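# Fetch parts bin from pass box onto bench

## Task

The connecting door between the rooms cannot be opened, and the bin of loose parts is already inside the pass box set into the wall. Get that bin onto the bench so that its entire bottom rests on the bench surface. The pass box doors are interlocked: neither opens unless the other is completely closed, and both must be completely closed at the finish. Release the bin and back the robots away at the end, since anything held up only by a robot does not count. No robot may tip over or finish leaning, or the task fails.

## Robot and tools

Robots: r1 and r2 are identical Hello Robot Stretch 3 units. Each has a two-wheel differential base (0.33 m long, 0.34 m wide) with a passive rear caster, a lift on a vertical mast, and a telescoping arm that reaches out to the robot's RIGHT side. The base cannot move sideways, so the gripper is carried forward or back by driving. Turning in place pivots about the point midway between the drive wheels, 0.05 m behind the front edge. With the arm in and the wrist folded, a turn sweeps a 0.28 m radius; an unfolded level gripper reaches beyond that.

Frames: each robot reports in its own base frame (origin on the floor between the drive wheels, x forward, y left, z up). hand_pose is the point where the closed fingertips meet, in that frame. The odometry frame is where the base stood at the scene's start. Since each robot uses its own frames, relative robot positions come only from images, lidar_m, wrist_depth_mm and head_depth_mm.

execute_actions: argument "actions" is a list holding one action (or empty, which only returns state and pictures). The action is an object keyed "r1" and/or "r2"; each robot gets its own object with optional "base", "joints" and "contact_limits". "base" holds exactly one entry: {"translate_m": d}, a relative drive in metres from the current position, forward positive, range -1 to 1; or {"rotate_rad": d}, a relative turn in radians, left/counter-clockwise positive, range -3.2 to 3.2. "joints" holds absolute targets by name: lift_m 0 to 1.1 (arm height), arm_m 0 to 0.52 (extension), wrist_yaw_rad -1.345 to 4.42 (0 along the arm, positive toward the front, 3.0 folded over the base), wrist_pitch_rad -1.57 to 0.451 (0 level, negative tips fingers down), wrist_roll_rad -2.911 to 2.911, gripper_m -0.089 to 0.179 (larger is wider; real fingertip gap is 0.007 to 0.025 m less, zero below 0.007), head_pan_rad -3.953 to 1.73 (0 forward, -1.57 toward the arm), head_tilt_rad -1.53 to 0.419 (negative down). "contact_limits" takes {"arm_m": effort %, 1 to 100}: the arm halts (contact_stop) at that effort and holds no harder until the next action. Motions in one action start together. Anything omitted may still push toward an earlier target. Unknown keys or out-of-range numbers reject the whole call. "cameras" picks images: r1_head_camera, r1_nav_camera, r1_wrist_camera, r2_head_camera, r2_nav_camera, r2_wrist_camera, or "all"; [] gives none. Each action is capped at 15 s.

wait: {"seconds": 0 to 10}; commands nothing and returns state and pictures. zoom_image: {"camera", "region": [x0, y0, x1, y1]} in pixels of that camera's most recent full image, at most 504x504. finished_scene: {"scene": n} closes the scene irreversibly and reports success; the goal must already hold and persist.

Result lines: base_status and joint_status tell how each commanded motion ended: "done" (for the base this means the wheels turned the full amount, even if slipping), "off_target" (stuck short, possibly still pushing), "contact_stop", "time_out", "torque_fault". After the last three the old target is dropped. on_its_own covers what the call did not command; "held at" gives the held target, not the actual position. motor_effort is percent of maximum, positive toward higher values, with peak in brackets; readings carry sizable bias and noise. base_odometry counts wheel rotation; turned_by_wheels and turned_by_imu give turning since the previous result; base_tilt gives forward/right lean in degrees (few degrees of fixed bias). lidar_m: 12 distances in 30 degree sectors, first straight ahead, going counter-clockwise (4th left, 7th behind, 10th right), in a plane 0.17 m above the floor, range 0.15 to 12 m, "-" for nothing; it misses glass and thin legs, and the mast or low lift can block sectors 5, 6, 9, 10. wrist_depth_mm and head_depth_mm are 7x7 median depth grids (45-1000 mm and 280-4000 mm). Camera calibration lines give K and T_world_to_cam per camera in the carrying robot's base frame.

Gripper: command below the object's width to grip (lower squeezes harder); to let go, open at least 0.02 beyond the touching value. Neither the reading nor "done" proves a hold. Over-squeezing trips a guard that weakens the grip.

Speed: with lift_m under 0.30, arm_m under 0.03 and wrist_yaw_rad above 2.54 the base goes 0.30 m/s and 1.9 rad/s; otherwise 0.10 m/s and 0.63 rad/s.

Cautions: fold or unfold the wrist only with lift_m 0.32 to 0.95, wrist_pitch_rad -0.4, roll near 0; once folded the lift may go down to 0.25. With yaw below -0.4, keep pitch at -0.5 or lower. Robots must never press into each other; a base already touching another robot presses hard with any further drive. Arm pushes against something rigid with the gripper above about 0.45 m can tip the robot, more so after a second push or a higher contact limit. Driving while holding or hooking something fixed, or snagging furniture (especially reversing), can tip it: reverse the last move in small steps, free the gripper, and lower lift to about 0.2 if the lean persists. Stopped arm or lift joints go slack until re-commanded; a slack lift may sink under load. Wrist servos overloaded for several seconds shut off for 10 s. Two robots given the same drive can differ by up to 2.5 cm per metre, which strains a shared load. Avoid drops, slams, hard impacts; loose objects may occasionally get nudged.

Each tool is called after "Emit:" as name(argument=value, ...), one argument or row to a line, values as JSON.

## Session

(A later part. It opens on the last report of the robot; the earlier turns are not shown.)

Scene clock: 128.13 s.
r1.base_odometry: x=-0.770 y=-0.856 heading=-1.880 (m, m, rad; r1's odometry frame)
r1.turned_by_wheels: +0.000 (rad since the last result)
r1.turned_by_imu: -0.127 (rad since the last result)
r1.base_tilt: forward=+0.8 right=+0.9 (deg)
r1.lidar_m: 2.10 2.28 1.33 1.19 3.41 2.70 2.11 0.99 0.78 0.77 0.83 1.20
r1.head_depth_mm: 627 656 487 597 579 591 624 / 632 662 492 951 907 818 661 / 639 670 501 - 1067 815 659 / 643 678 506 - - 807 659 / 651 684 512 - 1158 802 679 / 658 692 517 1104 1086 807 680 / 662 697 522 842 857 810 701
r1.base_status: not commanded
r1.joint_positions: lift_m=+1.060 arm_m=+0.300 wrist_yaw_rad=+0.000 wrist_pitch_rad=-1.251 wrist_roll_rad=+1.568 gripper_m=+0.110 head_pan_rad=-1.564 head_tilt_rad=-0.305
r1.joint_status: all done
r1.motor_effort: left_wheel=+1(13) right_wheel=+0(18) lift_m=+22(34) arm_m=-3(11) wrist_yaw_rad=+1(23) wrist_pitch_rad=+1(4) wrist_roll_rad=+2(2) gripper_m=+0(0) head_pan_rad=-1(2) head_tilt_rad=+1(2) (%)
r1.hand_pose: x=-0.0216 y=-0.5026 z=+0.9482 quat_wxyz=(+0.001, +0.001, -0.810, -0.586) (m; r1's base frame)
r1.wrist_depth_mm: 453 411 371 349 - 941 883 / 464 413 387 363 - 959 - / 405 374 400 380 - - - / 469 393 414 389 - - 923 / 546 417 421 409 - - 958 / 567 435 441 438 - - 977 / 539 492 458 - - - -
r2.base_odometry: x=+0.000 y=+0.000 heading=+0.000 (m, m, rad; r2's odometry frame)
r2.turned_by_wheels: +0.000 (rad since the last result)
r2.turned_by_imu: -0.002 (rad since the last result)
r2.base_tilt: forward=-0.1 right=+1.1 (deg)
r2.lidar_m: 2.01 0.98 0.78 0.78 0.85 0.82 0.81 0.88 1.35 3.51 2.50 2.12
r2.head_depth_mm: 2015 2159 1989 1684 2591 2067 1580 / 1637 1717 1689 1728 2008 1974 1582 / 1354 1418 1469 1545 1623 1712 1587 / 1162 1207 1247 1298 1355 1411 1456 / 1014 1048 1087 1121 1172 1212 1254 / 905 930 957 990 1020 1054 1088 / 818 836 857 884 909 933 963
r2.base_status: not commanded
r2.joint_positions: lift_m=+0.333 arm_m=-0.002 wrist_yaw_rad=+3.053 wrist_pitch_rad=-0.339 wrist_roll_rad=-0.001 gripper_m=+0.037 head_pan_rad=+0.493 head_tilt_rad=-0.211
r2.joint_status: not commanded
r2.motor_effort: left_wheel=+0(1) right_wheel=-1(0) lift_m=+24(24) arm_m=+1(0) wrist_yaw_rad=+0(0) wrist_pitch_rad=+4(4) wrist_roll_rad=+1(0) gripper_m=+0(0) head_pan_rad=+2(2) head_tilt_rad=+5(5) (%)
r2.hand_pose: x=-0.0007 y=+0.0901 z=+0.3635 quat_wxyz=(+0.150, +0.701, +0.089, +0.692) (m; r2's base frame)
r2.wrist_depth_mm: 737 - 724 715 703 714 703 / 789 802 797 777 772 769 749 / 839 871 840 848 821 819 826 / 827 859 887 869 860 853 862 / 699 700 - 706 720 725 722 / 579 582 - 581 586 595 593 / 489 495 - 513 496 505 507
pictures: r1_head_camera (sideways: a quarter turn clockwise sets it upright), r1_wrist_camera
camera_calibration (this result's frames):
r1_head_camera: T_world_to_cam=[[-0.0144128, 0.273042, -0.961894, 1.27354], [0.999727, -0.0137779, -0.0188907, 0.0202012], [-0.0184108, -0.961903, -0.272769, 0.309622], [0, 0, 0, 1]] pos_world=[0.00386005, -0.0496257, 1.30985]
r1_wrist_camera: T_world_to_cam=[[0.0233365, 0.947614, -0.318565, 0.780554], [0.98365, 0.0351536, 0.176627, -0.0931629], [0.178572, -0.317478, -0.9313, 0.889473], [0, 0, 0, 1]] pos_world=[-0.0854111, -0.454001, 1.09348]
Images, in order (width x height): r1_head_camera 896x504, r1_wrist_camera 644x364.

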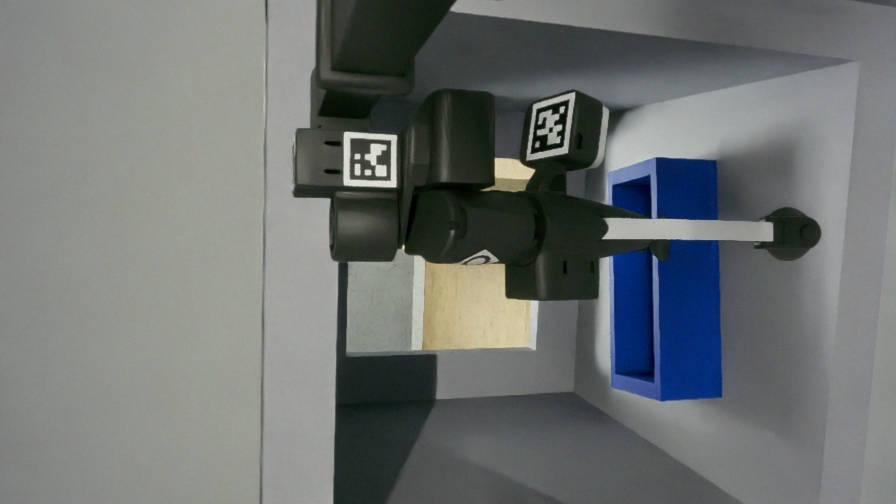

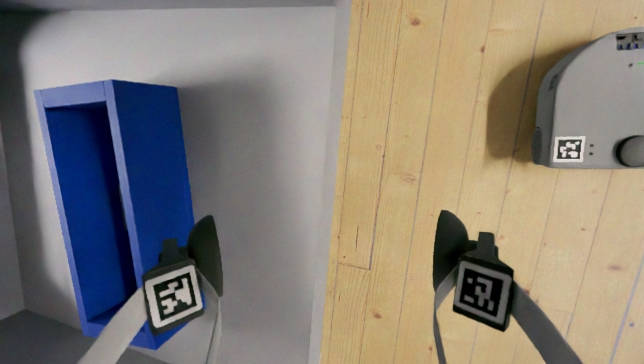

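Emit:
execute_actions(
  actions=[
    {"r1":{"joints":{"wrist_pitch_rad":-0.6,"lift_m":0.99}}},
  ],
  cameras=[],
)

Emit:
execute_actions(
  actions=[
    {"r1":{"joints":{"arm_m":0.48},"contact_limits":{"arm_m":12}}},
  ],
  cameras=["r1_head_camera"],
)

Emit:
execute_actions(
  actions=[
    {"r1":{"joints":{"wrist_pitch_rad":-1.0}}},
  ],
  cameras=["r1_head_camera","r1_wrist_camera"],
)

Scene clock: 138.07 s.
r1.base_odometry: x=-0.770 y=-0.856 heading=-1.880 (m, m, rad; r1's odometry frame)
r1.turned_by_wheels: +0.000 (rad since the last result)
r1.turned_by_imu: -0.001 (rad since the last result)
r1.base_tilt: forward=+0.9 right=+0.9 (deg)
r1.lidar_m: 2.10 2.27 1.33 1.18 3.42 2.71 2.11 0.99 0.78 0.77 0.83 1.20
r1.head_depth_mm: 627 658 494 600 - 596 622 / 633 664 499 1060 889 821 660 / 638 670 504 - - 814 661 / 645 677 510 3842 - 805 680 / 652 684 511 - 1159 803 679 / 657 692 516 1102 1089 806 679 / 664 699 523 842 859 810 700
r1.base_status: not commanded
r1.joint_positions: lift_m=+0.990 arm_m=+0.300 wrist_yaw_rad=+0.000 wrist_pitch_rad=-0.616 wrist_roll_rad=+1.568 gripper_m=+0.110 head_pan_rad=-1.564 head_tilt_rad=-0.305
r1.joint_status: all done
r1.motor_effort: left_wheel=+1(1) right_wheel=+1(1) lift_m=+20(22) arm_m=-3(3) wrist_yaw_rad=+1(0) wrist_pitch_rad=+5(4) wrist_roll_rad=+2(2) gripper_m=+0(0) head_pan_rad=-2(1) head_tilt_rad=+2(3) (%)
r1.hand_pose: x=-0.0215 y=-0.6403 z=+0.9612 quat_wxyz=(+0.002, +0.000, -0.953, -0.304) (m; r1's base frame)
r1.wrist_depth_mm: 440 493 555 466 352 279 227 / - - 620 427 345 283 232 / - - 661 417 342 285 235 / - - 696 433 352 295 240 / - - 715 450 370 293 248 / 541 574 693 457 377 282 259 / 504 513 543 502 385 325 279
r2.base_odometry: x=+0.000 y=+0.000 heading=+0.000 (m, m, rad; r2's odometry frame)
r2.turned_by_wheels: +0.000 (rad since the last result)
r2.turned_by_imu: -0.003 (rad since the last result)
r2.base_tilt: forward=-0.1 right=+1.2 (deg)
r2.lidar_m: 2.01 0.98 0.78 0.78 0.85 0.82 0.81 0.88 1.35 3.50 2.50 2.12
r2.head_depth_mm: 2005 2145 1969 1672 2627 2055 1568 / 1625 1700 1685 1731 1989 1991 1582 / 1354 1410 1476 1547 1629 1718 1581 / 1169 1203 1252 1304 1363 1423 1452 / 1017 1053 1087 1126 1171 1209 1262 / 907 932 959 992 1022 1058 1089 / 816 836 858 884 911 933 964
r2.base_status: not commanded
r2.joint_positions: lift_m=+0.333 arm_m=-0.002 wrist_yaw_rad=+3.053 wrist_pitch_rad=-0.339 wrist_roll_rad=-0.001 gripper_m=+0.037 head_pan_rad=+0.493 head_tilt_rad=-0.211
r2.joint_status: not commanded
r2.motor_effort: left_wheel=+0(0) right_wheel=+0(1) lift_m=+24(24) arm_m=+1(0) wrist_yaw_rad=+0(0) wrist_pitch_rad=+4(5) wrist_roll_rad=+0(0) gripper_m=+0(0) head_pan_rad=+2(2) head_tilt_rad=+5(4) (%)
r2.hand_pose: x=-0.0007 y=+0.0901 z=+0.3635 quat_wxyz=(+0.150, +0.701, +0.089, +0.692) (m; r2's base frame)
r2.wrist_depth_mm: 729 - 725 724 719 717 702 / 805 800 774 774 768 764 752 / 850 855 838 836 832 822 829 / 833 877 881 875 853 863 864 / 686 695 - 701 719 718 727 / 571 576 - 582 592 590 598 / 492 494 - 514 497 502 506
pictures: none
No camera images: the call's "cameras" was empty. Leave "cameras" out to get every camera's image.

Scene clock: 140.63 s.
r1.base_odometry: x=-0.770 y=-0.856 heading=-1.880 (m, m, rad; r1's odometry frame)
r1.turned_by_wheels: +0.000 (rad since the last result)
r1.turned_by_imu: +0.000 (rad since the last result)
r1.base_tilt: forward=+0.8 right=+0.9 (deg)
r1.lidar_m: 2.10 2.26 1.32 1.18 3.42 2.70 2.11 0.99 0.78 0.77 0.83 1.20
r1.head_depth_mm: 626 658 494 599 - 594 623 / 633 665 498 1095 1034 816 660 / 638 669 502 - 1136 812 660 / 644 677 509 - 1126 807 682 / 650 684 511 - 1158 802 679 / 658 691 516 1104 1081 805 678 / 664 699 522 841 859 811 700
r1.base_status: not commanded
r1.joint_positions: lift_m=+0.990 arm_m=+0.480 wrist_yaw_rad=+0.000 wrist_pitch_rad=-0.615 wrist_roll_rad=+1.568 gripper_m=+0.110 head_pan_rad=-1.564 head_tilt_rad=-0.305
r1.joint_status: all done
r1.motor_effort: left_wheel=+1(1) right_wheel=+1(0) lift_m=+20(20) arm_m=+3(5) wrist_yaw_rad=+0(2) wrist_pitch_rad=+4(5) wrist_roll_rad=+1(2) gripper_m=+0(0) head_pan_rad=-3(2) head_tilt_rad=+1(1) (%)
r1.contact_limits: arm_m 12 (drawing in: default 25, maximum 41; extending or still: default 33, maximum 55)
r1.hand_pose: x=-0.0215 y=-0.8199 z=+0.9615 quat_wxyz=(+0.002, +0.000, -0.953, -0.303) (m; r1's base frame)
r1.wrist_depth_mm: - 363 405 447 349 268 187 / - - - 469 275 226 178 / - - - 486 279 276 188 / - - - 502 287 283 194 / - - - 532 399 254 194 / - - 529 552 415 261 204 / 399 442 497 509 316 313 227
r2.base_odometry: x=+0.000 y=+0.000 heading=+0.000 (m, m, rad; r2's odometry frame)
r2.turned_by_wheels: +0.000 (rad since the last result)
r2.turned_by_imu: -0.001 (rad since the last result)
r2.base_tilt: forward=-0.1 right=+1.1 (deg)
r2.lidar_m: 2.01 0.98 0.79 0.78 0.85 0.82 0.81 0.88 1.35 3.51 2.49 2.12
r2.head_depth_mm: 2017 2158 1976 1675 2592 2071 1563 / 1608 1702 1684 1734 1998 1989 1589 / 1353 1418 1481 1553 1620 1709 1585 / 1164 1210 1257 1301 1361 1419 1454 / 1019 1049 1084 1126 1167 1209 1261 / 904 933 959 986 1023 1051 1088 / 816 836 858 884 908 939 965
r2.base_status: not commanded
r2.joint_positions: lift_m=+0.333 arm_m=-0.002 wrist_yaw_rad=+3.053 wrist_pitch_rad=-0.339 wrist_roll_rad=-0.001 gripper_m=+0.037 head_pan_rad=+0.493 head_tilt_rad=-0.211
r2.joint_status: not commanded
r2.motor_effort: left_wheel=+0(0) right_wheel=-2(1) lift_m=+24(24) arm_m=+1(1) wrist_yaw_rad=+0(0) wrist_pitch_rad=+5(4) wrist_roll_rad=+0(0) gripper_m=+0(0) head_pan_rad=+2(2) head_tilt_rad=+5(4) (%)
r2.hand_pose: x=-0.0007 y=+0.0901 z=+0.3635 quat_wxyz=(+0.150, +0.701, +0.089, +0.692) (m; r2's base frame)
r2.wrist_depth_mm: 729 - 730 715 700 704 692 / 789 795 787 783 774 762 749 / 847 861 852 855 833 826 817 / 832 867 863 870 858 873 861 / 692 693 - 700 707 717 723 / 576 582 - 587 595 590 597 / 494 493 - 514 501 506 509
pictures: r1_head_camera (sideways: a quarter turn clockwise sets it upright)
camera_calibration (this result's frames):
r1_head_camera: T_world_to_cam=[[-0.0144128, 0.273042, -0.961894, 1.27354], [0.999727, -0.0137778, -0.0188907, 0.0202012], [-0.0184107, -0.961903, -0.272769, 0.309621], [0, 0, 0, 1]] pos_world=[0.00386006, -0.0496257, 1.30985]
Images, in order (width x height): r1_head_camera 896x504.

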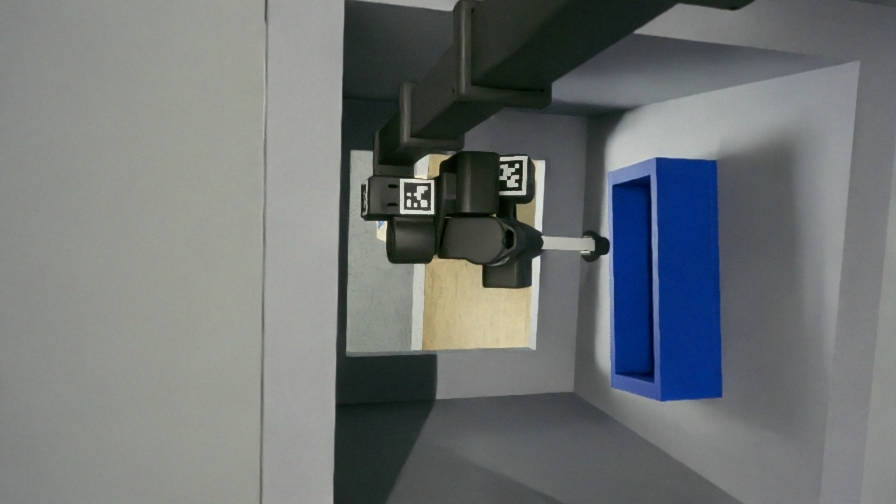

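Scene clock: 141.63 s.
r1.base_odometry: x=-0.770 y=-0.856 heading=-1.880 (m, m, rad; r1's odometry frame)
r1.turned_by_wheels: +0.000 (rad since the last result)
r1.turned_by_imu: +0.000 (rad since the last result)
r1.base_tilt: forward=+0.8 right=+0.9 (deg)
r1.lidar_m: 2.10 2.27 1.33 1.18 3.42 2.70 2.11 0.99 0.78 0.77 0.83 1.21
r1.head_depth_mm: 626 657 493 599 - 596 623 / 632 663 498 1093 1040 817 660 / 639 671 502 - 1126 813 659 / 643 677 509 - 1011 805 681 / 651 684 511 - 1155 802 679 / 656 691 516 1105 1085 805 679 / 662 698 522 842 856 811 700
r1.base_status: not commanded
r1.joint_positions: lift_m=+0.990 arm_m=+0.480 wrist_yaw_rad=+0.000 wrist_pitch_rad=-1.002 wrist_roll_rad=+1.568 gripper_m=+0.110 head_pan_rad=-1.564 head_tilt_rad=-0.305
r1.joint_status: all done
r1.motor_effort: left_wheel=+1(1) right_wheel=+0(1) lift_m=+20(20) arm_m=+3(3) wrist_yaw_rad=+0(1) wrist_pitch_rad=+0(4) wrist_roll_rad=+2(1) gripper_m=+0(0) head_pan_rad=-2(3) head_tilt_rad=+1(3) (%)
r1.hand_pose: x=-0.0216 y=-0.7421 z=+0.9002 quat_wxyz=(+0.002, +0.000, -0.877, -0.481) (m; r1's base frame)
r1.wrist_depth_mm: 371 420 373 310 266 232 206 / - 436 357 221 262 237 210 / - 453 299 314 269 242 214 / - 472 414 317 276 248 220 / - 486 304 298 287 250 223 / - 477 310 331 294 249 227 / 429 489 469 337 297 274 232
r2.base_odometry: x=+0.000 y=+0.000 heading=+0.000 (m, m, rad; r2's odometry frame)
r2.turned_by_wheels: +0.000 (rad since the last result)
r2.turned_by_imu: +0.000 (rad since the last result)
r2.base_tilt: forward=-0.1 right=+1.1 (deg)
r2.lidar_m: 2.01 0.98 0.79 0.78 0.85 0.82 0.81 0.88 1.35 3.52 2.48 2.12
r2.head_depth_mm: 2010 2162 1976 1673 2621 2063 1579 / 1617 1711 1686 1730 1992 1996 1574 / 1352 1409 1487 1544 1625 1706 1590 / 1161 1213 1250 1307 1359 1420 1454 / 1020 1054 1085 1128 1166 1206 1258 / 907 934 963 991 1017 1052 1093 / 816 837 858 881 907 932 962
r2.base_status: not commanded
r2.joint_positions: lift_m=+0.333 arm_m=-0.002 wrist_yaw_rad=+3.053 wrist_pitch_rad=-0.339 wrist_roll_rad=-0.001 gripper_m=+0.037 head_pan_rad=+0.493 head_tilt_rad=-0.211
r2.joint_status: not commanded
r2.motor_effort: left_wheel=+0(0) right_wheel=+0(1) lift_m=+24(24) arm_m=+1(1) wrist_yaw_rad=+0(0) wrist_pitch_rad=+4(4) wrist_roll_rad=+1(1) gripper_m=+0(0) head_pan_rad=+2(2) head_tilt_rad=+5(4) (%)
r2.hand_pose: x=-0.0007 y=+0.0901 z=+0.3635 quat_wxyz=(+0.150, +0.701, +0.089, +0.692) (m; r2's base frame)
r2.wrist_depth_mm: 732 - 719 713 711 717 713 / 797 792 770 773 775 763 753 / 857 859 847 847 830 842 825 / 820 876 880 862 865 871 866 / 695 693 - 705 707 729 728 / 574 581 - 586 588 597 597 / 491 495 - 518 500 510 506
pictures: r1_head_camera (sideways: a quarter turn clockwise sets it upright), r1_wrist_camera
camera_calibration (this result's frames):
r1_head_camera: T_world_to_cam=[[-0.0144128, 0.273042, -0.961894, 1.27354], [0.999727, -0.0137779, -0.0188907, 0.0202012], [-0.0184108, -0.961903, -0.272769, 0.309622], [0, 0, 0, 1]] pos_world=[0.00386005, -0.0496257, 1.30985]
r1_wrist_camera: T_world_to_cam=[[0.0232729, 0.839913, -0.542222, 1.11361], [0.983652, 0.0776373, 0.162481, -0.0319903], [0.178567, -0.537139, -0.824376, 0.509432], [0, 0, 0, 1]] pos_world=[-0.0854172, -0.659218, 1.02899]
Images, in order (width x height): r1_head_camera 896x504, r1_wrist_camera 644x364.

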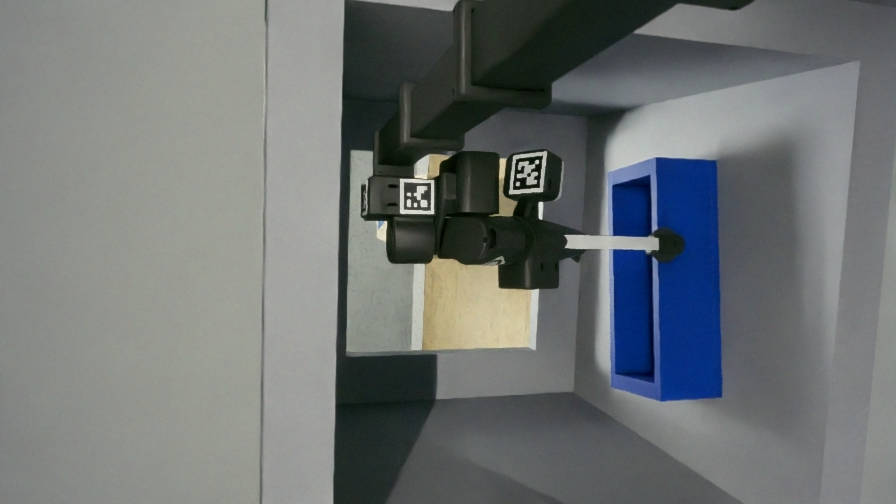

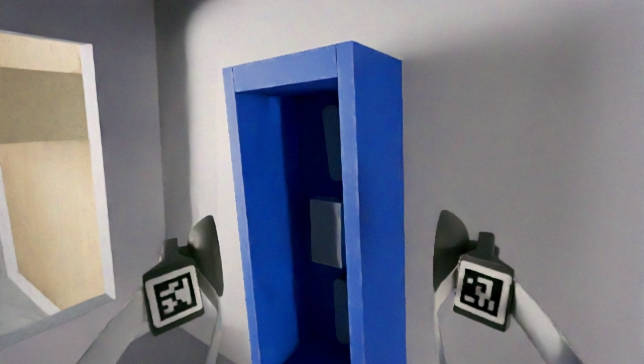

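Emit:
execute_actions(
  actions=[
    {"r1":{"base":{"translate_m":0.055},"joints":{"gripper_m":0.08,"arm_m":0.465,"wrist_pitch_rad":-1.1}}},
  ],
  cameras=[],
)

Emit:
execute_actions(
  actions=[
    {"r1":{"joints":{"lift_m":0.95}}},
  ],
  cameras=["r1_head_camera","r1_wrist_camera"],
)

Scene clock: 150.67 s.
r1.base_odometry: x=-0.786 y=-0.908 heading=-1.880 (m, m, rad; r1's odometry frame)
r1.turned_by_wheels: +0.000 (rad since the last result)
r1.turned_by_imu: -0.001 (rad since the last result)
r1.base_tilt: forward=+0.8 right=+0.9 (deg)
r1.lidar_m: 2.05 2.21 1.29 1.18 3.48 2.76 2.13 0.99 0.79 0.78 0.84 1.23
r1.head_depth_mm: 633 664 500 823 - 772 647 / 637 670 505 - 1127 818 661 / 644 676 509 - 1126 810 680 / 651 684 543 - 904 807 681 / 656 690 517 1144 1157 801 679 / 662 697 522 967 990 843 701 / 669 704 528 715 728 739 700
r1.base_status: done
r1.joint_positions: lift_m=+0.990 arm_m=+0.465 wrist_yaw_rad=+0.000 wrist_pitch_rad=-1.100 wrist_roll_rad=+1.568 gripper_m=+0.080 head_pan_rad=-1.564 head_tilt_rad=-0.305
r1.joint_status: all done
r1.motor_effort: left_wheel=+1(5) right_wheel=+0(5) lift_m=+20(20) arm_m=-4(5) wrist_yaw_rad=-1(0) wrist_pitch_rad=+0(1) wrist_roll_rad=+1(1) gripper_m=-1(82) head_pan_rad=-4(2) head_tilt_rad=+2(2) (%)
r1.hand_pose: x=-0.0216 y=-0.7047 z=+0.8897 quat_wxyz=(+0.001, +0.000, -0.852, -0.523) (m; r1's base frame)
r1.wrist_depth_mm: 398 396 266 256 257 229 210 / 414 417 305 258 264 234 217 / 430 433 303 260 273 241 227 / 444 452 300 262 279 248 814 / 466 472 311 287 293 253 829 / 451 499 355 290 304 254 863 / 423 444 295 277 306 272 924
r2.base_odometry: x=+0.000 y=+0.000 heading=+0.000 (m, m, rad; r2's odometry frame)
r2.turned_by_wheels: +0.000 (rad since the last result)
r2.turned_by_imu: -0.002 (rad since the last result)
r2.base_tilt: forward=-0.1 right=+1.0 (deg)
r2.lidar_m: 2.01 0.98 0.78 0.78 0.85 0.82 0.81 0.88 1.34 3.51 2.49 2.13
r2.head_depth_mm: 2016 2155 1956 1683 2608 2060 1579 / 1610 1709 1688 1736 2013 1980 1576 / 1353 1411 1477 1539 1616 1707 1581 / 1164 1209 1249 1302 1358 1408 1455 / 1016 1051 1085 1120 1163 1211 1255 / 905 930 961 990 1023 1058 1091 / 816 838 863 882 910 933 960
r2.base_status: not commanded
r2.joint_positions: lift_m=+0.333 arm_m=-0.002 wrist_yaw_rad=+3.053 wrist_pitch_rad=-0.339 wrist_roll_rad=-0.001 gripper_m=+0.037 head_pan_rad=+0.493 head_tilt_rad=-0.211
r2.joint_status: not commanded
r2.motor_effort: left_wheel=+0(0) right_wheel=-1(1) lift_m=+24(24) arm_m=+1(0) wrist_yaw_rad=-1(0) wrist_pitch_rad=+4(4) wrist_roll_rad=+1(0) gripper_m=+0(0) head_pan_rad=+2(2) head_tilt_rad=+5(4) (%)
r2.hand_pose: x=-0.0007 y=+0.0901 z=+0.3635 quat_wxyz=(+0.150, +0.701, +0.089, +0.692) (m; r2's base frame)
r2.wrist_depth_mm: 730 - 724 720 715 719 713 / 804 793 790 770 761 761 753 / 840 856 838 835 850 836 814 / 828 867 898 873 862 858 858 / 685 701 - 709 718 703 720 / 573 570 - 581 586 594 596 / 487 493 - 513 498 501 500
pictures: none
No camera images: the call's "cameras" was empty. Leave "cameras" out to get every camera's image.

Scene clock: 151.83 s.
r1.base_odometry: x=-0.786 y=-0.908 heading=-1.880 (m, m, rad; r1's odometry frame)
r1.turned_by_wheels: +0.000 (rad since the last result)
r1.turned_by_imu: +0.000 (rad since the last result)
r1.base_tilt: forward=+0.8 right=+0.9 (deg)
r1.lidar_m: 2.05 2.20 1.29 1.18 3.49 2.75 2.13 1.00 0.79 0.78 0.84 1.23
r1.head_depth_mm: 632 664 499 820 - 789 659 / 638 668 504 1080 1128 818 660 / 643 676 510 3433 910 811 681 / 649 683 542 - 904 802 681 / 656 690 517 1144 1161 800 680 / 663 697 522 968 991 844 702 / 669 703 529 715 727 740 700
r1.base_status: not commanded
r1.joint_positions: lift_m=+0.950 arm_m=+0.465 wrist_yaw_rad=+0.000 wrist_pitch_rad=-1.101 wrist_roll_rad=+1.568 gripper_m=+0.080 head_pan_rad=-1.564 head_tilt_rad=-0.305
r1.joint_status: all done
r1.motor_effort: left_wheel=+1(1) right_wheel=+0(0) lift_m=+20(20) arm_m=-4(4) wrist_yaw_rad=+0(1) wrist_pitch_rad=+0(0) wrist_roll_rad=+2(2) gripper_m=-1(0) head_pan_rad=-2(1) head_tilt_rad=+2(2) (%)
r1.hand_pose: x=-0.0216 y=-0.7046 z=+0.8497 quat_wxyz=(+0.001, +0.000, -0.852, -0.523) (m; r1's base frame)
r1.wrist_depth_mm: 387 234 195 237 219 196 177 / 400 253 274 242 224 200 182 / 408 253 276 247 230 204 189 / 426 266 262 257 237 210 197 / 433 269 273 265 252 215 769 / 438 433 203 267 260 218 818 / 425 425 269 269 261 231 845
r2.base_odometry: x=+0.000 y=+0.000 heading=+0.000 (m, m, rad; r2's odometry frame)
r2.turned_by_wheels: +0.000 (rad since the last result)
r2.turned_by_imu: +0.000 (rad since the last result)
r2.base_tilt: forward=-0.2 right=+1.1 (deg)
r2.lidar_m: 2.01 0.98 0.79 0.78 0.85 0.82 0.81 0.88 1.35 3.52 2.49 2.13
r2.head_depth_mm: 1999 2155 1974 1672 2595 2060 1577 / 1615 1711 1691 1735 1992 1977 1575 / 1351 1407 1478 1543 1624 1712 1585 / 1163 1204 1250 1307 1360 1415 1457 / 1017 1047 1086 1127 1164 1206 1254 / 905 932 962 990 1017 1050 1087 / 815 837 859 883 908 937 960
r2.base_status: not commanded
r2.joint_positions: lift_m=+0.333 arm_m=-0.002 wrist_yaw_rad=+3.053 wrist_pitch_rad=-0.339 wrist_roll_rad=-0.001 gripper_m=+0.037 head_pan_rad=+0.493 head_tilt_rad=-0.211
r2.joint_status: not commanded
r2.motor_effort: left_wheel=-1(0) right_wheel=-1(0) lift_m=+24(24) arm_m=+1(0) wrist_yaw_rad=+0(0) wrist_pitch_rad=+4(4) wrist_roll_rad=+1(0) gripper_m=+0(0) head_pan_rad=+2(2) head_tilt_rad=+4(4) (%)
r2.hand_pose: x=-0.0007 y=+0.0901 z=+0.3635 quat_wxyz=(+0.150, +0.701, +0.089, +0.692) (m; r2's base frame)
r2.wrist_depth_mm: 735 - 723 712 706 713 697 / 794 803 809 780 775 755 764 / 840 852 839 833 827 827 821 / 833 871 878 879 865 859 869 / 690 688 - 713 719 718 718 / 572 581 - 590 592 598 586 / 487 493 - 509 498 506 513
pictures: r1_head_camera (sideways: a quarter turn clockwise sets it upright), r1_wrist_camera
camera_calibration (this result's frames):
r1_head_camera: T_world_to_cam=[[-0.0144128, 0.273042, -0.961894, 1.27354], [0.999727, -0.0137779, -0.0188907, 0.0202012], [-0.0184108, -0.961903, -0.272769, 0.309622], [0, 0, 0, 1]] pos_world=[0.00386005, -0.0496257, 1.30985]
r1_wrist_camera: T_world_to_cam=[[0.0233609, 0.88926, -0.456805, 1.0169], [0.983651, 0.0611672, 0.169378, -0.0441714], [0.178562, -0.453293, -0.873293, 0.58864], [0, 0, 0, 1]] pos_world=[-0.0854154, -0.634758, 0.986061]
Images, in order (width x height): r1_head_camera 896x504, r1_wrist_camera 644x364.

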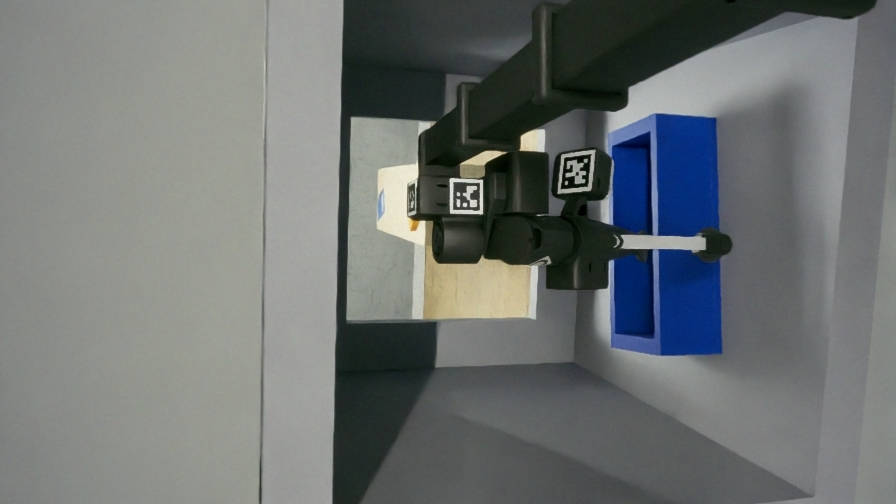

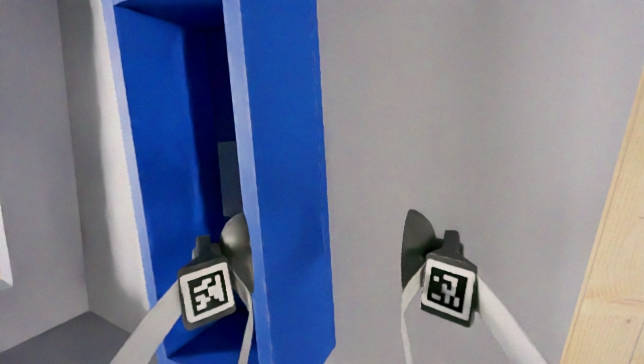

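Emit:
execute_actions(
  actions=[
    {"r1":{"joints":{"gripper_m":-0.04,"arm_m":0.485}}},
  ],
  cameras=[],
)

Emit:
execute_actions(
  actions=[
    {"r1":{"joints":{"lift_m":0.99}}},
  ],
  cameras=["r1_head_camera","r1_wrist_camera"],
)

Scene clock: 157.80 s.
r1.base_odometry: x=-0.786 y=-0.908 heading=-1.880 (m, m, rad; r1's odometry frame)
r1.turned_by_wheels: +0.000 (rad since the last result)
r1.turned_by_imu: +0.000 (rad since the last result)
r1.base_tilt: forward=+0.8 right=+0.9 (deg)
r1.lidar_m: 2.05 2.21 1.30 1.18 3.49 2.76 2.13 0.99 0.79 0.78 0.84 1.23
r1.head_depth_mm: 630 663 499 818 - 788 647 / 638 667 506 1077 1128 818 661 / 644 677 510 3452 909 810 680 / 651 683 542 - 898 805 681 / 656 691 517 1142 1163 799 680 / 662 697 523 969 990 845 702 / 669 704 528 713 726 738 701
r1.base_status: not commanded
r1.joint_positions: lift_m=+0.950 arm_m=+0.485 wrist_yaw_rad=+0.000 wrist_pitch_rad=-1.101 wrist_roll_rad=+1.568 gripper_m=-0.039 head_pan_rad=-1.564 head_tilt_rad=-0.305
r1.joint_status: all done
r1.motor_effort: left_wheel=+1(1) right_wheel=+1(0) lift_m=+20(20) arm_m=+3(5) wrist_yaw_rad=+0(0) wrist_pitch_rad=+0(0) wrist_roll_rad=+2(2) gripper_m=-16(89) head_pan_rad=-3(2) head_tilt_rad=+1(2) (%)
r1.hand_pose: x=-0.0216 y=-0.7239 z=+0.8497 quat_wxyz=(+0.001, +0.000, -0.852, -0.523) (m; r1's base frame)
r1.wrist_depth_mm: 376 228 247 213 219 196 177 / 390 240 264 215 226 200 182 / 397 367 277 216 230 206 185 / 409 385 254 218 237 210 189 / 416 399 281 203 243 214 193 / 429 421 285 - 245 221 202 / 418 420 266 234 264 226 212
r2.base_odometry: x=+0.000 y=+0.000 heading=+0.000 (m, m, rad; r2's odometry frame)
r2.turned_by_wheels: +0.000 (rad since the last result)
r2.turned_by_imu: -0.002 (rad since the last result)
r2.base_tilt: forward=-0.1 right=+1.1 (deg)
r2.lidar_m: 2.01 0.98 0.78 0.78 0.85 0.82 0.81 0.88 1.34 3.51 2.49 2.13
r2.head_depth_mm: 2020 2150 1977 1672 2613 2058 1579 / 1622 1713 1695 1723 1974 1995 1581 / 1354 1413 1478 1542 1623 1712 1590 / 1166 1206 1251 1303 1363 1426 1460 / 1018 1052 1086 1130 1164 1206 1254 / 908 931 959 985 1021 1053 1092 / 815 834 860 884 908 936 960
r2.base_status: not commanded
r2.joint_positions: lift_m=+0.333 arm_m=-0.002 wrist_yaw_rad=+3.053 wrist_pitch_rad=-0.339 wrist_roll_rad=-0.001 gripper_m=+0.037 head_pan_rad=+0.493 head_tilt_rad=-0.211
r2.joint_status: not commanded
r2.motor_effort: left_wheel=-1(0) right_wheel=+0(0) lift_m=+24(24) arm_m=+1(1) wrist_yaw_rad=+0(0) wrist_pitch_rad=+5(4) wrist_roll_rad=+1(1) gripper_m=+0(0) head_pan_rad=+2(2) head_tilt_rad=+4(5) (%)
r2.hand_pose: x=-0.0007 y=+0.0901 z=+0.3635 quat_wxyz=(+0.150, +0.701, +0.089, +0.692) (m; r2's base frame)
r2.wrist_depth_mm: 742 - 730 720 710 706 706 / 792 811 781 777 768 776 755 / 852 863 860 836 838 826 814 / 831 862 891 884 865 847 875 / 696 695 - 712 706 717 722 / 574 573 - 583 587 593 595 / 491 493 - 515 496 504 504
pictures: none
No camera images: the call's "cameras" was empty. Leave "cameras" out to get every camera's image.

Scene clock: 158.97 s.
r1.base_odometry: x=-0.786 y=-0.908 heading=-1.880 (m, m, rad; r1's odometry frame)
r1.turned_by_wheels: +0.000 (rad since the last result)
r1.turned_by_imu: +0.000 (rad since the last result)
r1.base_tilt: forward=+0.8 right=+0.9 (deg)
r1.lidar_m: 2.04 2.21 1.30 1.18 3.50 2.76 2.13 1.00 0.79 0.78 0.84 1.24
r1.head_depth_mm: 632 663 500 825 - 776 648 / 637 670 505 1101 1127 818 660 / 643 676 508 - 1126 808 682 / 651 683 542 - 1121 803 680 / 657 690 517 1147 1159 799 679 / 664 696 522 971 990 845 701 / 667 703 528 715 729 740 700
r1.base_status: not commanded
r1.joint_positions: lift_m=+0.990 arm_m=+0.485 wrist_yaw_rad=+0.000 wrist_pitch_rad=-1.101 wrist_roll_rad=+1.568 gripper_m=-0.039 head_pan_rad=-1.564 head_tilt_rad=-0.305
r1.joint_status: all done
r1.motor_effort: left_wheel=+1(1) right_wheel=+0(0) lift_m=+46(47) arm_m=+3(3) wrist_yaw_rad=+0(0) wrist_pitch_rad=+1(0) wrist_roll_rad=+1(2) gripper_m=-16(16) head_pan_rad=-4(3) head_tilt_rad=+2(3) (%)
r1.hand_pose: x=-0.0216 y=-0.7239 z=+0.8887 quat_wxyz=(+0.001, +0.000, -0.852, -0.523) (m; r1's base frame)
r1.wrist_depth_mm: 384 394 263 232 256 227 207 / 400 415 289 254 262 234 210 / 414 430 289 257 269 239 217 / 439 453 293 260 275 246 225 / 454 465 306 289 283 251 234 / 444 479 312 - 286 256 840 / 409 439 294 269 307 266 856
r2.base_odometry: x=+0.000 y=+0.000 heading=+0.000 (m, m, rad; r2's odometry frame)
r2.turned_by_wheels: +0.000 (rad since the last result)
r2.turned_by_imu: +0.000 (rad since the last result)
r2.base_tilt: forward=-0.1 right=+1.1 (deg)
r2.lidar_m: 2.01 0.98 0.79 0.78 0.85 0.82 0.81 0.88 1.35 3.51 2.49 2.12
r2.head_depth_mm: 2014 2148 1963 1682 2610 2073 1583 / 1616 1710 1686 1729 1995 1981 1572 / 1350 1409 1479 1549 1631 1722 1582 / 1163 1206 1251 1313 1352 1423 1457 / 1019 1056 1085 1122 1168 1216 1255 / 909 933 958 990 1021 1054 1091 / 816 838 861 883 906 933 963
r2.base_status: not commanded
r2.joint_positions: lift_m=+0.333 arm_m=-0.002 wrist_yaw_rad=+3.053 wrist_pitch_rad=-0.339 wrist_roll_rad=-0.001 gripper_m=+0.037 head_pan_rad=+0.493 head_tilt_rad=-0.211
r2.joint_status: not commanded
r2.motor_effort: left_wheel=+0(0) right_wheel=-1(1) lift_m=+24(24) arm_m=+1(0) wrist_yaw_rad=+0(0) wrist_pitch_rad=+5(4) wrist_roll_rad=+1(0) gripper_m=+0(1) head_pan_rad=+2(2) head_tilt_rad=+5(4) (%)
r2.hand_pose: x=-0.0007 y=+0.0901 z=+0.3635 quat_wxyz=(+0.150, +0.701, +0.089, +0.692) (m; r2's base frame)
r2.wrist_depth_mm: 740 - 729 714 711 710 698 / 801 788 783 775 768 763 752 / 836 864 846 841 825 816 813 / 838 875 880 873 882 850 871 / 691 688 - 714 715 715 720 / 578 578 - 585 590 587 601 / 490 494 - 513 499 508 503
pictures: r1_head_camera (sideways: a quarter turn clockwise sets it upright), r1_wrist_camera
camera_calibration (this result's frames):
r1_head_camera: T_world_to_cam=[[-0.0144128, 0.273042, -0.961894, 1.27354], [0.999727, -0.0137779, -0.0188907, 0.0202012], [-0.0184108, -0.961903, -0.272769, 0.309622], [0, 0, 0, 1]] pos_world=[0.00386005, -0.0496257, 1.30985]
r1_wrist_camera: T_world_to_cam=[[0.02336, 0.8894, -0.456532, 1.05176], [0.983651, 0.0611164, 0.169397, -0.0496483], [0.178563, -0.453025, -0.873432, 0.614253], [0, 0, 0, 1]] pos_world=[-0.0854154, -0.654131, 1.02508]
Images, in order (width x height): r1_head_camera 896x504, r1_wrist_camera 644x364.

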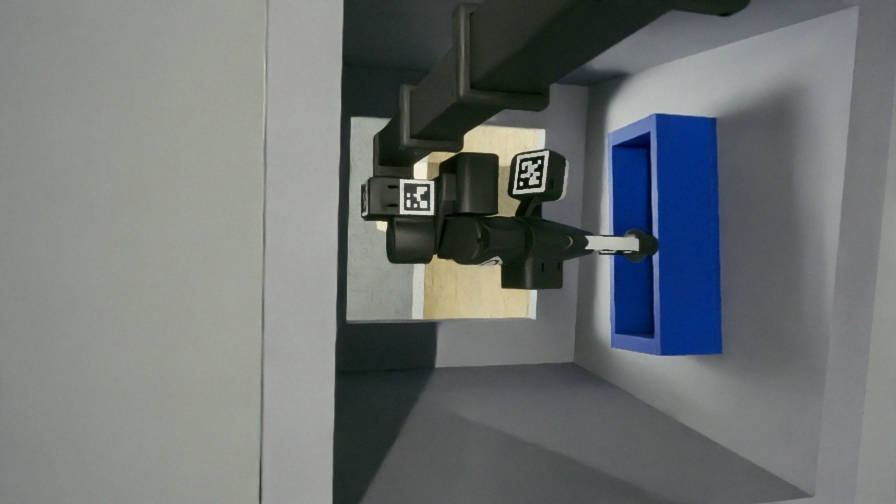

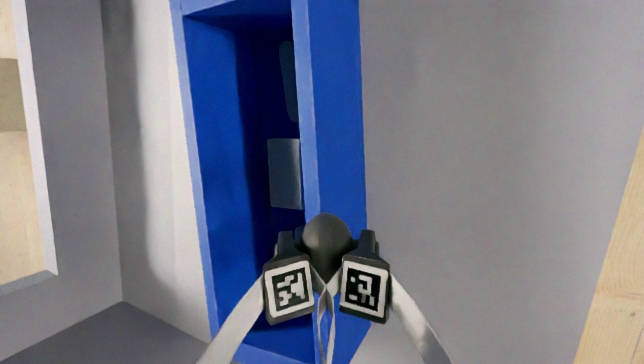

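Emit:
execute_actions(
  actions=[
    {"r1":{"joints":{"gripper_m":0.08,"arm_m":0.485,"wrist_pitch_rad":-1.2}}},
  ],
  cameras=[],
)

Emit:
execute_actions(
  actions=[
    {"r1":{"joints":{"lift_m":0.925}}},
  ],
  cameras=["r1_head_camera","r1_wrist_camera"],
)

Emit:
execute_actions(
  actions=[
    {"r1":{"joints":{"gripper_m":-0.04}}},
  ],
  cameras=["r1_head_camera","r1_wrist_camera"],
)

Emit:
execute_actions(
  actions=[
    {"r1":{"joints":{"lift_m":0.97}}},
  ],
  cameras=["r1_head_camera","r1_wrist_camera"],
)

Scene clock: 166.00 s.
r1.base_odometry: x=-0.786 y=-0.908 heading=-1.880 (m, m, rad; r1's odometry frame)
r1.turned_by_wheels: +0.000 (rad since the last result)
r1.turned_by_imu: +0.000 (rad since the last result)
r1.base_tilt: forward=+0.9 right=+0.9 (deg)
r1.lidar_m: 2.05 2.21 1.30 1.18 3.50 2.76 2.12 0.99 0.79 0.78 0.84 1.23
r1.head_depth_mm: 632 663 500 824 - 776 647 / 637 669 505 1105 1131 818 661 / 644 677 509 - 1122 808 682 / 651 683 542 - 902 803 680 / 655 690 517 1144 1160 802 680 / 663 696 522 967 994 846 700 / 668 704 528 715 727 740 700
r1.base_status: not commanded
r1.joint_positions: lift_m=+0.990 arm_m=+0.485 wrist_yaw_rad=+0.000 wrist_pitch_rad=-1.198 wrist_roll_rad=+1.568 gripper_m=+0.080 head_pan_rad=-1.564 head_tilt_rad=-0.305
r1.joint_status: all done
r1.motor_effort: left_wheel=+1(1) right_wheel=+1(0) lift_m=+45(45) arm_m=+3(3) wrist_yaw_rad=+1(1) wrist_pitch_rad=-1(1) wrist_roll_rad=+2(2) gripper_m=+0(79) head_pan_rad=-3(2) head_tilt_rad=+2(2) (%)
r1.hand_pose: x=-0.0216 y=-0.7002 z=+0.8807 quat_wxyz=(+0.001, +0.000, -0.826, -0.564) (m; r1's base frame)
r1.wrist_depth_mm: 384 253 245 269 250 227 771 / 399 279 290 271 256 233 789 / 408 278 296 280 264 239 832 / 428 390 287 288 273 248 856 / 442 404 308 296 284 254 883 / 456 434 330 301 297 263 925 / 428 427 278 303 297 279 923
r2.base_odometry: x=+0.000 y=+0.000 heading=+0.000 (m, m, rad; r2's odometry frame)
r2.turned_by_wheels: +0.000 (rad since the last result)
r2.turned_by_imu: -0.002 (rad since the last result)
r2.base_tilt: forward=-0.1 right=+1.0 (deg)
r2.lidar_m: 2.01 0.98 0.79 0.78 0.85 0.82 0.81 0.88 1.35 3.51 2.50 2.13
r2.head_depth_mm: 2025 2145 1963 1663 2630 2055 1576 / 1615 1704 1687 1729 2000 1973 1585 / 1357 1418 1481 1555 1632 1713 1581 / 1160 1210 1251 1306 1359 1417 1450 / 1020 1052 1087 1123 1166 1212 1258 / 906 935 960 990 1018 1054 1088 / 816 836 858 883 909 934 963
r2.base_status: not commanded
r2.joint_positions: lift_m=+0.333 arm_m=-0.002 wrist_yaw_rad=+3.053 wrist_pitch_rad=-0.339 wrist_roll_rad=-0.001 gripper_m=+0.037 head_pan_rad=+0.493 head_tilt_rad=-0.211
r2.joint_status: not commanded
r2.motor_effort: left_wheel=+0(0) right_wheel=+0(1) lift_m=+24(24) arm_m=+0(1) wrist_yaw_rad=-1(0) wrist_pitch_rad=+4(4) wrist_roll_rad=+1(0) gripper_m=+0(0) head_pan_rad=+2(2) head_tilt_rad=+4(4) (%)
r2.hand_pose: x=-0.0007 y=+0.0901 z=+0.3635 quat_wxyz=(+0.150, +0.701, +0.089, +0.692) (m; r2's base frame)
r2.wrist_depth_mm: 741 - 723 721 717 706 709 / 791 785 787 769 756 772 760 / 868 849 851 833 841 824 815 / 825 870 879 862 858 865 872 / 683 697 - 704 711 720 721 / 571 576 - 581 592 589 602 / 490 494 - 517 494 502 505
pictures: none
No camera images: the call's "cameras" was empty. Leave "cameras" out to get every camera's image.

Scene clock: 167.80 s.
r1.base_odometry: x=-0.786 y=-0.908 heading=-1.880 (m, m, rad; r1's odometry frame)
r1.turned_by_wheels: +0.000 (rad since the last result)
r1.turned_by_imu: -0.001 (rad since the last result)
r1.base_tilt: forward=+0.8 right=+0.9 (deg)
r1.lidar_m: 2.05 2.21 1.30 1.18 3.49 2.76 2.13 1.00 0.79 0.78 0.84 1.23
r1.head_depth_mm: 634 664 502 815 - - 648 / 640 670 506 1079 1129 820 663 / 645 677 511 3492 909 813 682 / 651 684 598 - 905 803 681 / 657 692 553 1141 1163 802 680 / 663 699 524 973 998 847 703 / 670 704 530 717 731 742 700
r1.base_status: not commanded
r1.joint_positions: lift_m=+0.943 arm_m=+0.485 wrist_yaw_rad=+0.001 wrist_pitch_rad=-1.190 wrist_roll_rad=+1.568 gripper_m=+0.080 head_pan_rad=-1.564 head_tilt_rad=-0.305
r1.joint_status: lift_m contact_stop (moved -0.046 of -0.065)
r1.on_its_own: lift_m is slack since a contact_stop, until your next command for it (your +0.925 is given up)
r1.motor_effort: left_wheel=+2(6) right_wheel=-1(3) lift_m=+32(39) arm_m=+3(3) wrist_yaw_rad=-2(1) wrist_pitch_rad=-3(4) wrist_roll_rad=+2(1) gripper_m=-2(4) head_pan_rad=-2(2) head_tilt_rad=+2(2) (%)
r1.hand_pose: x=-0.0215 y=-0.7023 z=+0.8352 quat_wxyz=(+0.002, +0.001, -0.828, -0.561) (m; r1's base frame)
r1.wrist_depth_mm: 339 230 181 230 210 191 176 / 354 238 192 235 216 196 186 / 372 239 193 240 221 202 192 / 389 240 194 245 228 206 803 / 403 240 208 255 239 211 842 / 418 245 201 262 248 214 859 / 421 273 258 270 247 227 877
r2.base_odometry: x=+0.000 y=+0.000 heading=+0.000 (m, m, rad; r2's odometry frame)
r2.turned_by_wheels: +0.000 (rad since the last result)
r2.turned_by_imu: +0.000 (rad since the last result)
r2.base_tilt: forward=+0.0 right=+1.0 (deg)
r2.lidar_m: 2.01 0.98 0.78 0.78 0.85 0.82 0.81 0.88 1.35 3.51 2.50 2.12
r2.head_depth_mm: 2027 2161 1971 1673 2607 2065 1576 / 1628 1713 1696 1734 1993 1979 1581 / 1349 1416 1485 1543 1618 1710 1578 / 1165 1202 1252 1301 1357 1418 1449 / 1020 1049 1082 1128 1170 1211 1252 / 907 931 963 992 1021 1053 1089 / 815 839 860 882 909 936 963
r2.base_status: not commanded
r2.joint_positions: lift_m=+0.333 arm_m=-0.002 wrist_yaw_rad=+3.053 wrist_pitch_rad=-0.339 wrist_roll_rad=-0.001 gripper_m=+0.037 head_pan_rad=+0.493 head_tilt_rad=-0.211
r2.joint_status: not commanded
r2.motor_effort: left_wheel=+0(1) right_wheel=-1(1) lift_m=+24(24) arm_m=+1(1) wrist_yaw_rad=+0(0) wrist_pitch_rad=+5(4) wrist_roll_rad=+1(1) gripper_m=+0(0) head_pan_rad=+2(2) head_tilt_rad=+4(5) (%)
r2.hand_pose: x=-0.0007 y=+0.0901 z=+0.3635 quat_wxyz=(+0.150, +0.701, +0.089, +0.692) (m; r2's base frame)
r2.wrist_depth_mm: 732 - 726 727 717 707 699 / 789 795 782 794 762 773 758 / 855 862 842 837 825 832 812 / 824 871 870 876 865 883 888 / 694 698 - 709 724 712 713 / 580 578 - 586 586 595 598 / 487 499 - 510 503 503 508
pictures: r1_head_camera (sideways: a quarter turn clockwise sets it upright), r1_wrist_camera
camera_calibration (this result's frames):
r1_head_camera: T_world_to_cam=[[-0.0144127, 0.273042, -0.961894, 1.27354], [0.999727, -0.0137783, -0.0188907, 0.0202011], [-0.0184112, -0.961903, -0.272769, 0.309621], [0, 0, 0, 1]] pos_world=[0.00386003, -0.0496257, 1.30985]
r1_wrist_camera: T_world_to_cam=[[0.0221014, 0.926379, -0.375942, 0.966763], [0.983582, 0.0472184, 0.174178, -0.0557651], [0.179106, -0.373619, -0.910126, 0.663705], [0, 0, 0, 1]] pos_world=[-0.0853909, -0.644984, 0.977216]
Images, in order (width x height): r1_head_camera 896x504, r1_wrist_camera 644x364.

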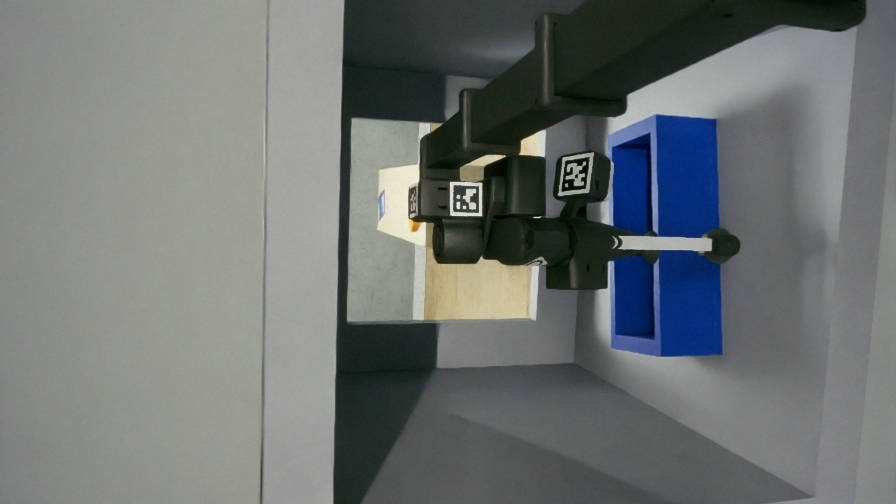

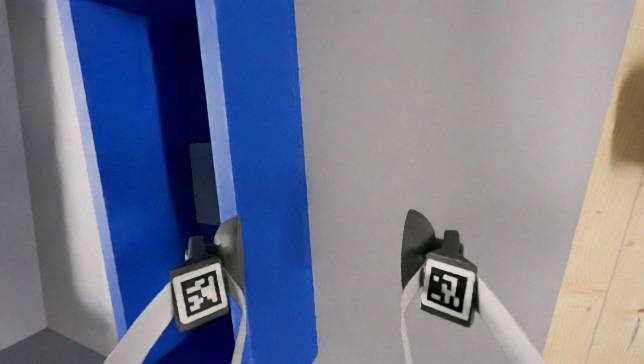

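not run: a stop came earlier in this reply.

not run: a stop came earlier in this reply.


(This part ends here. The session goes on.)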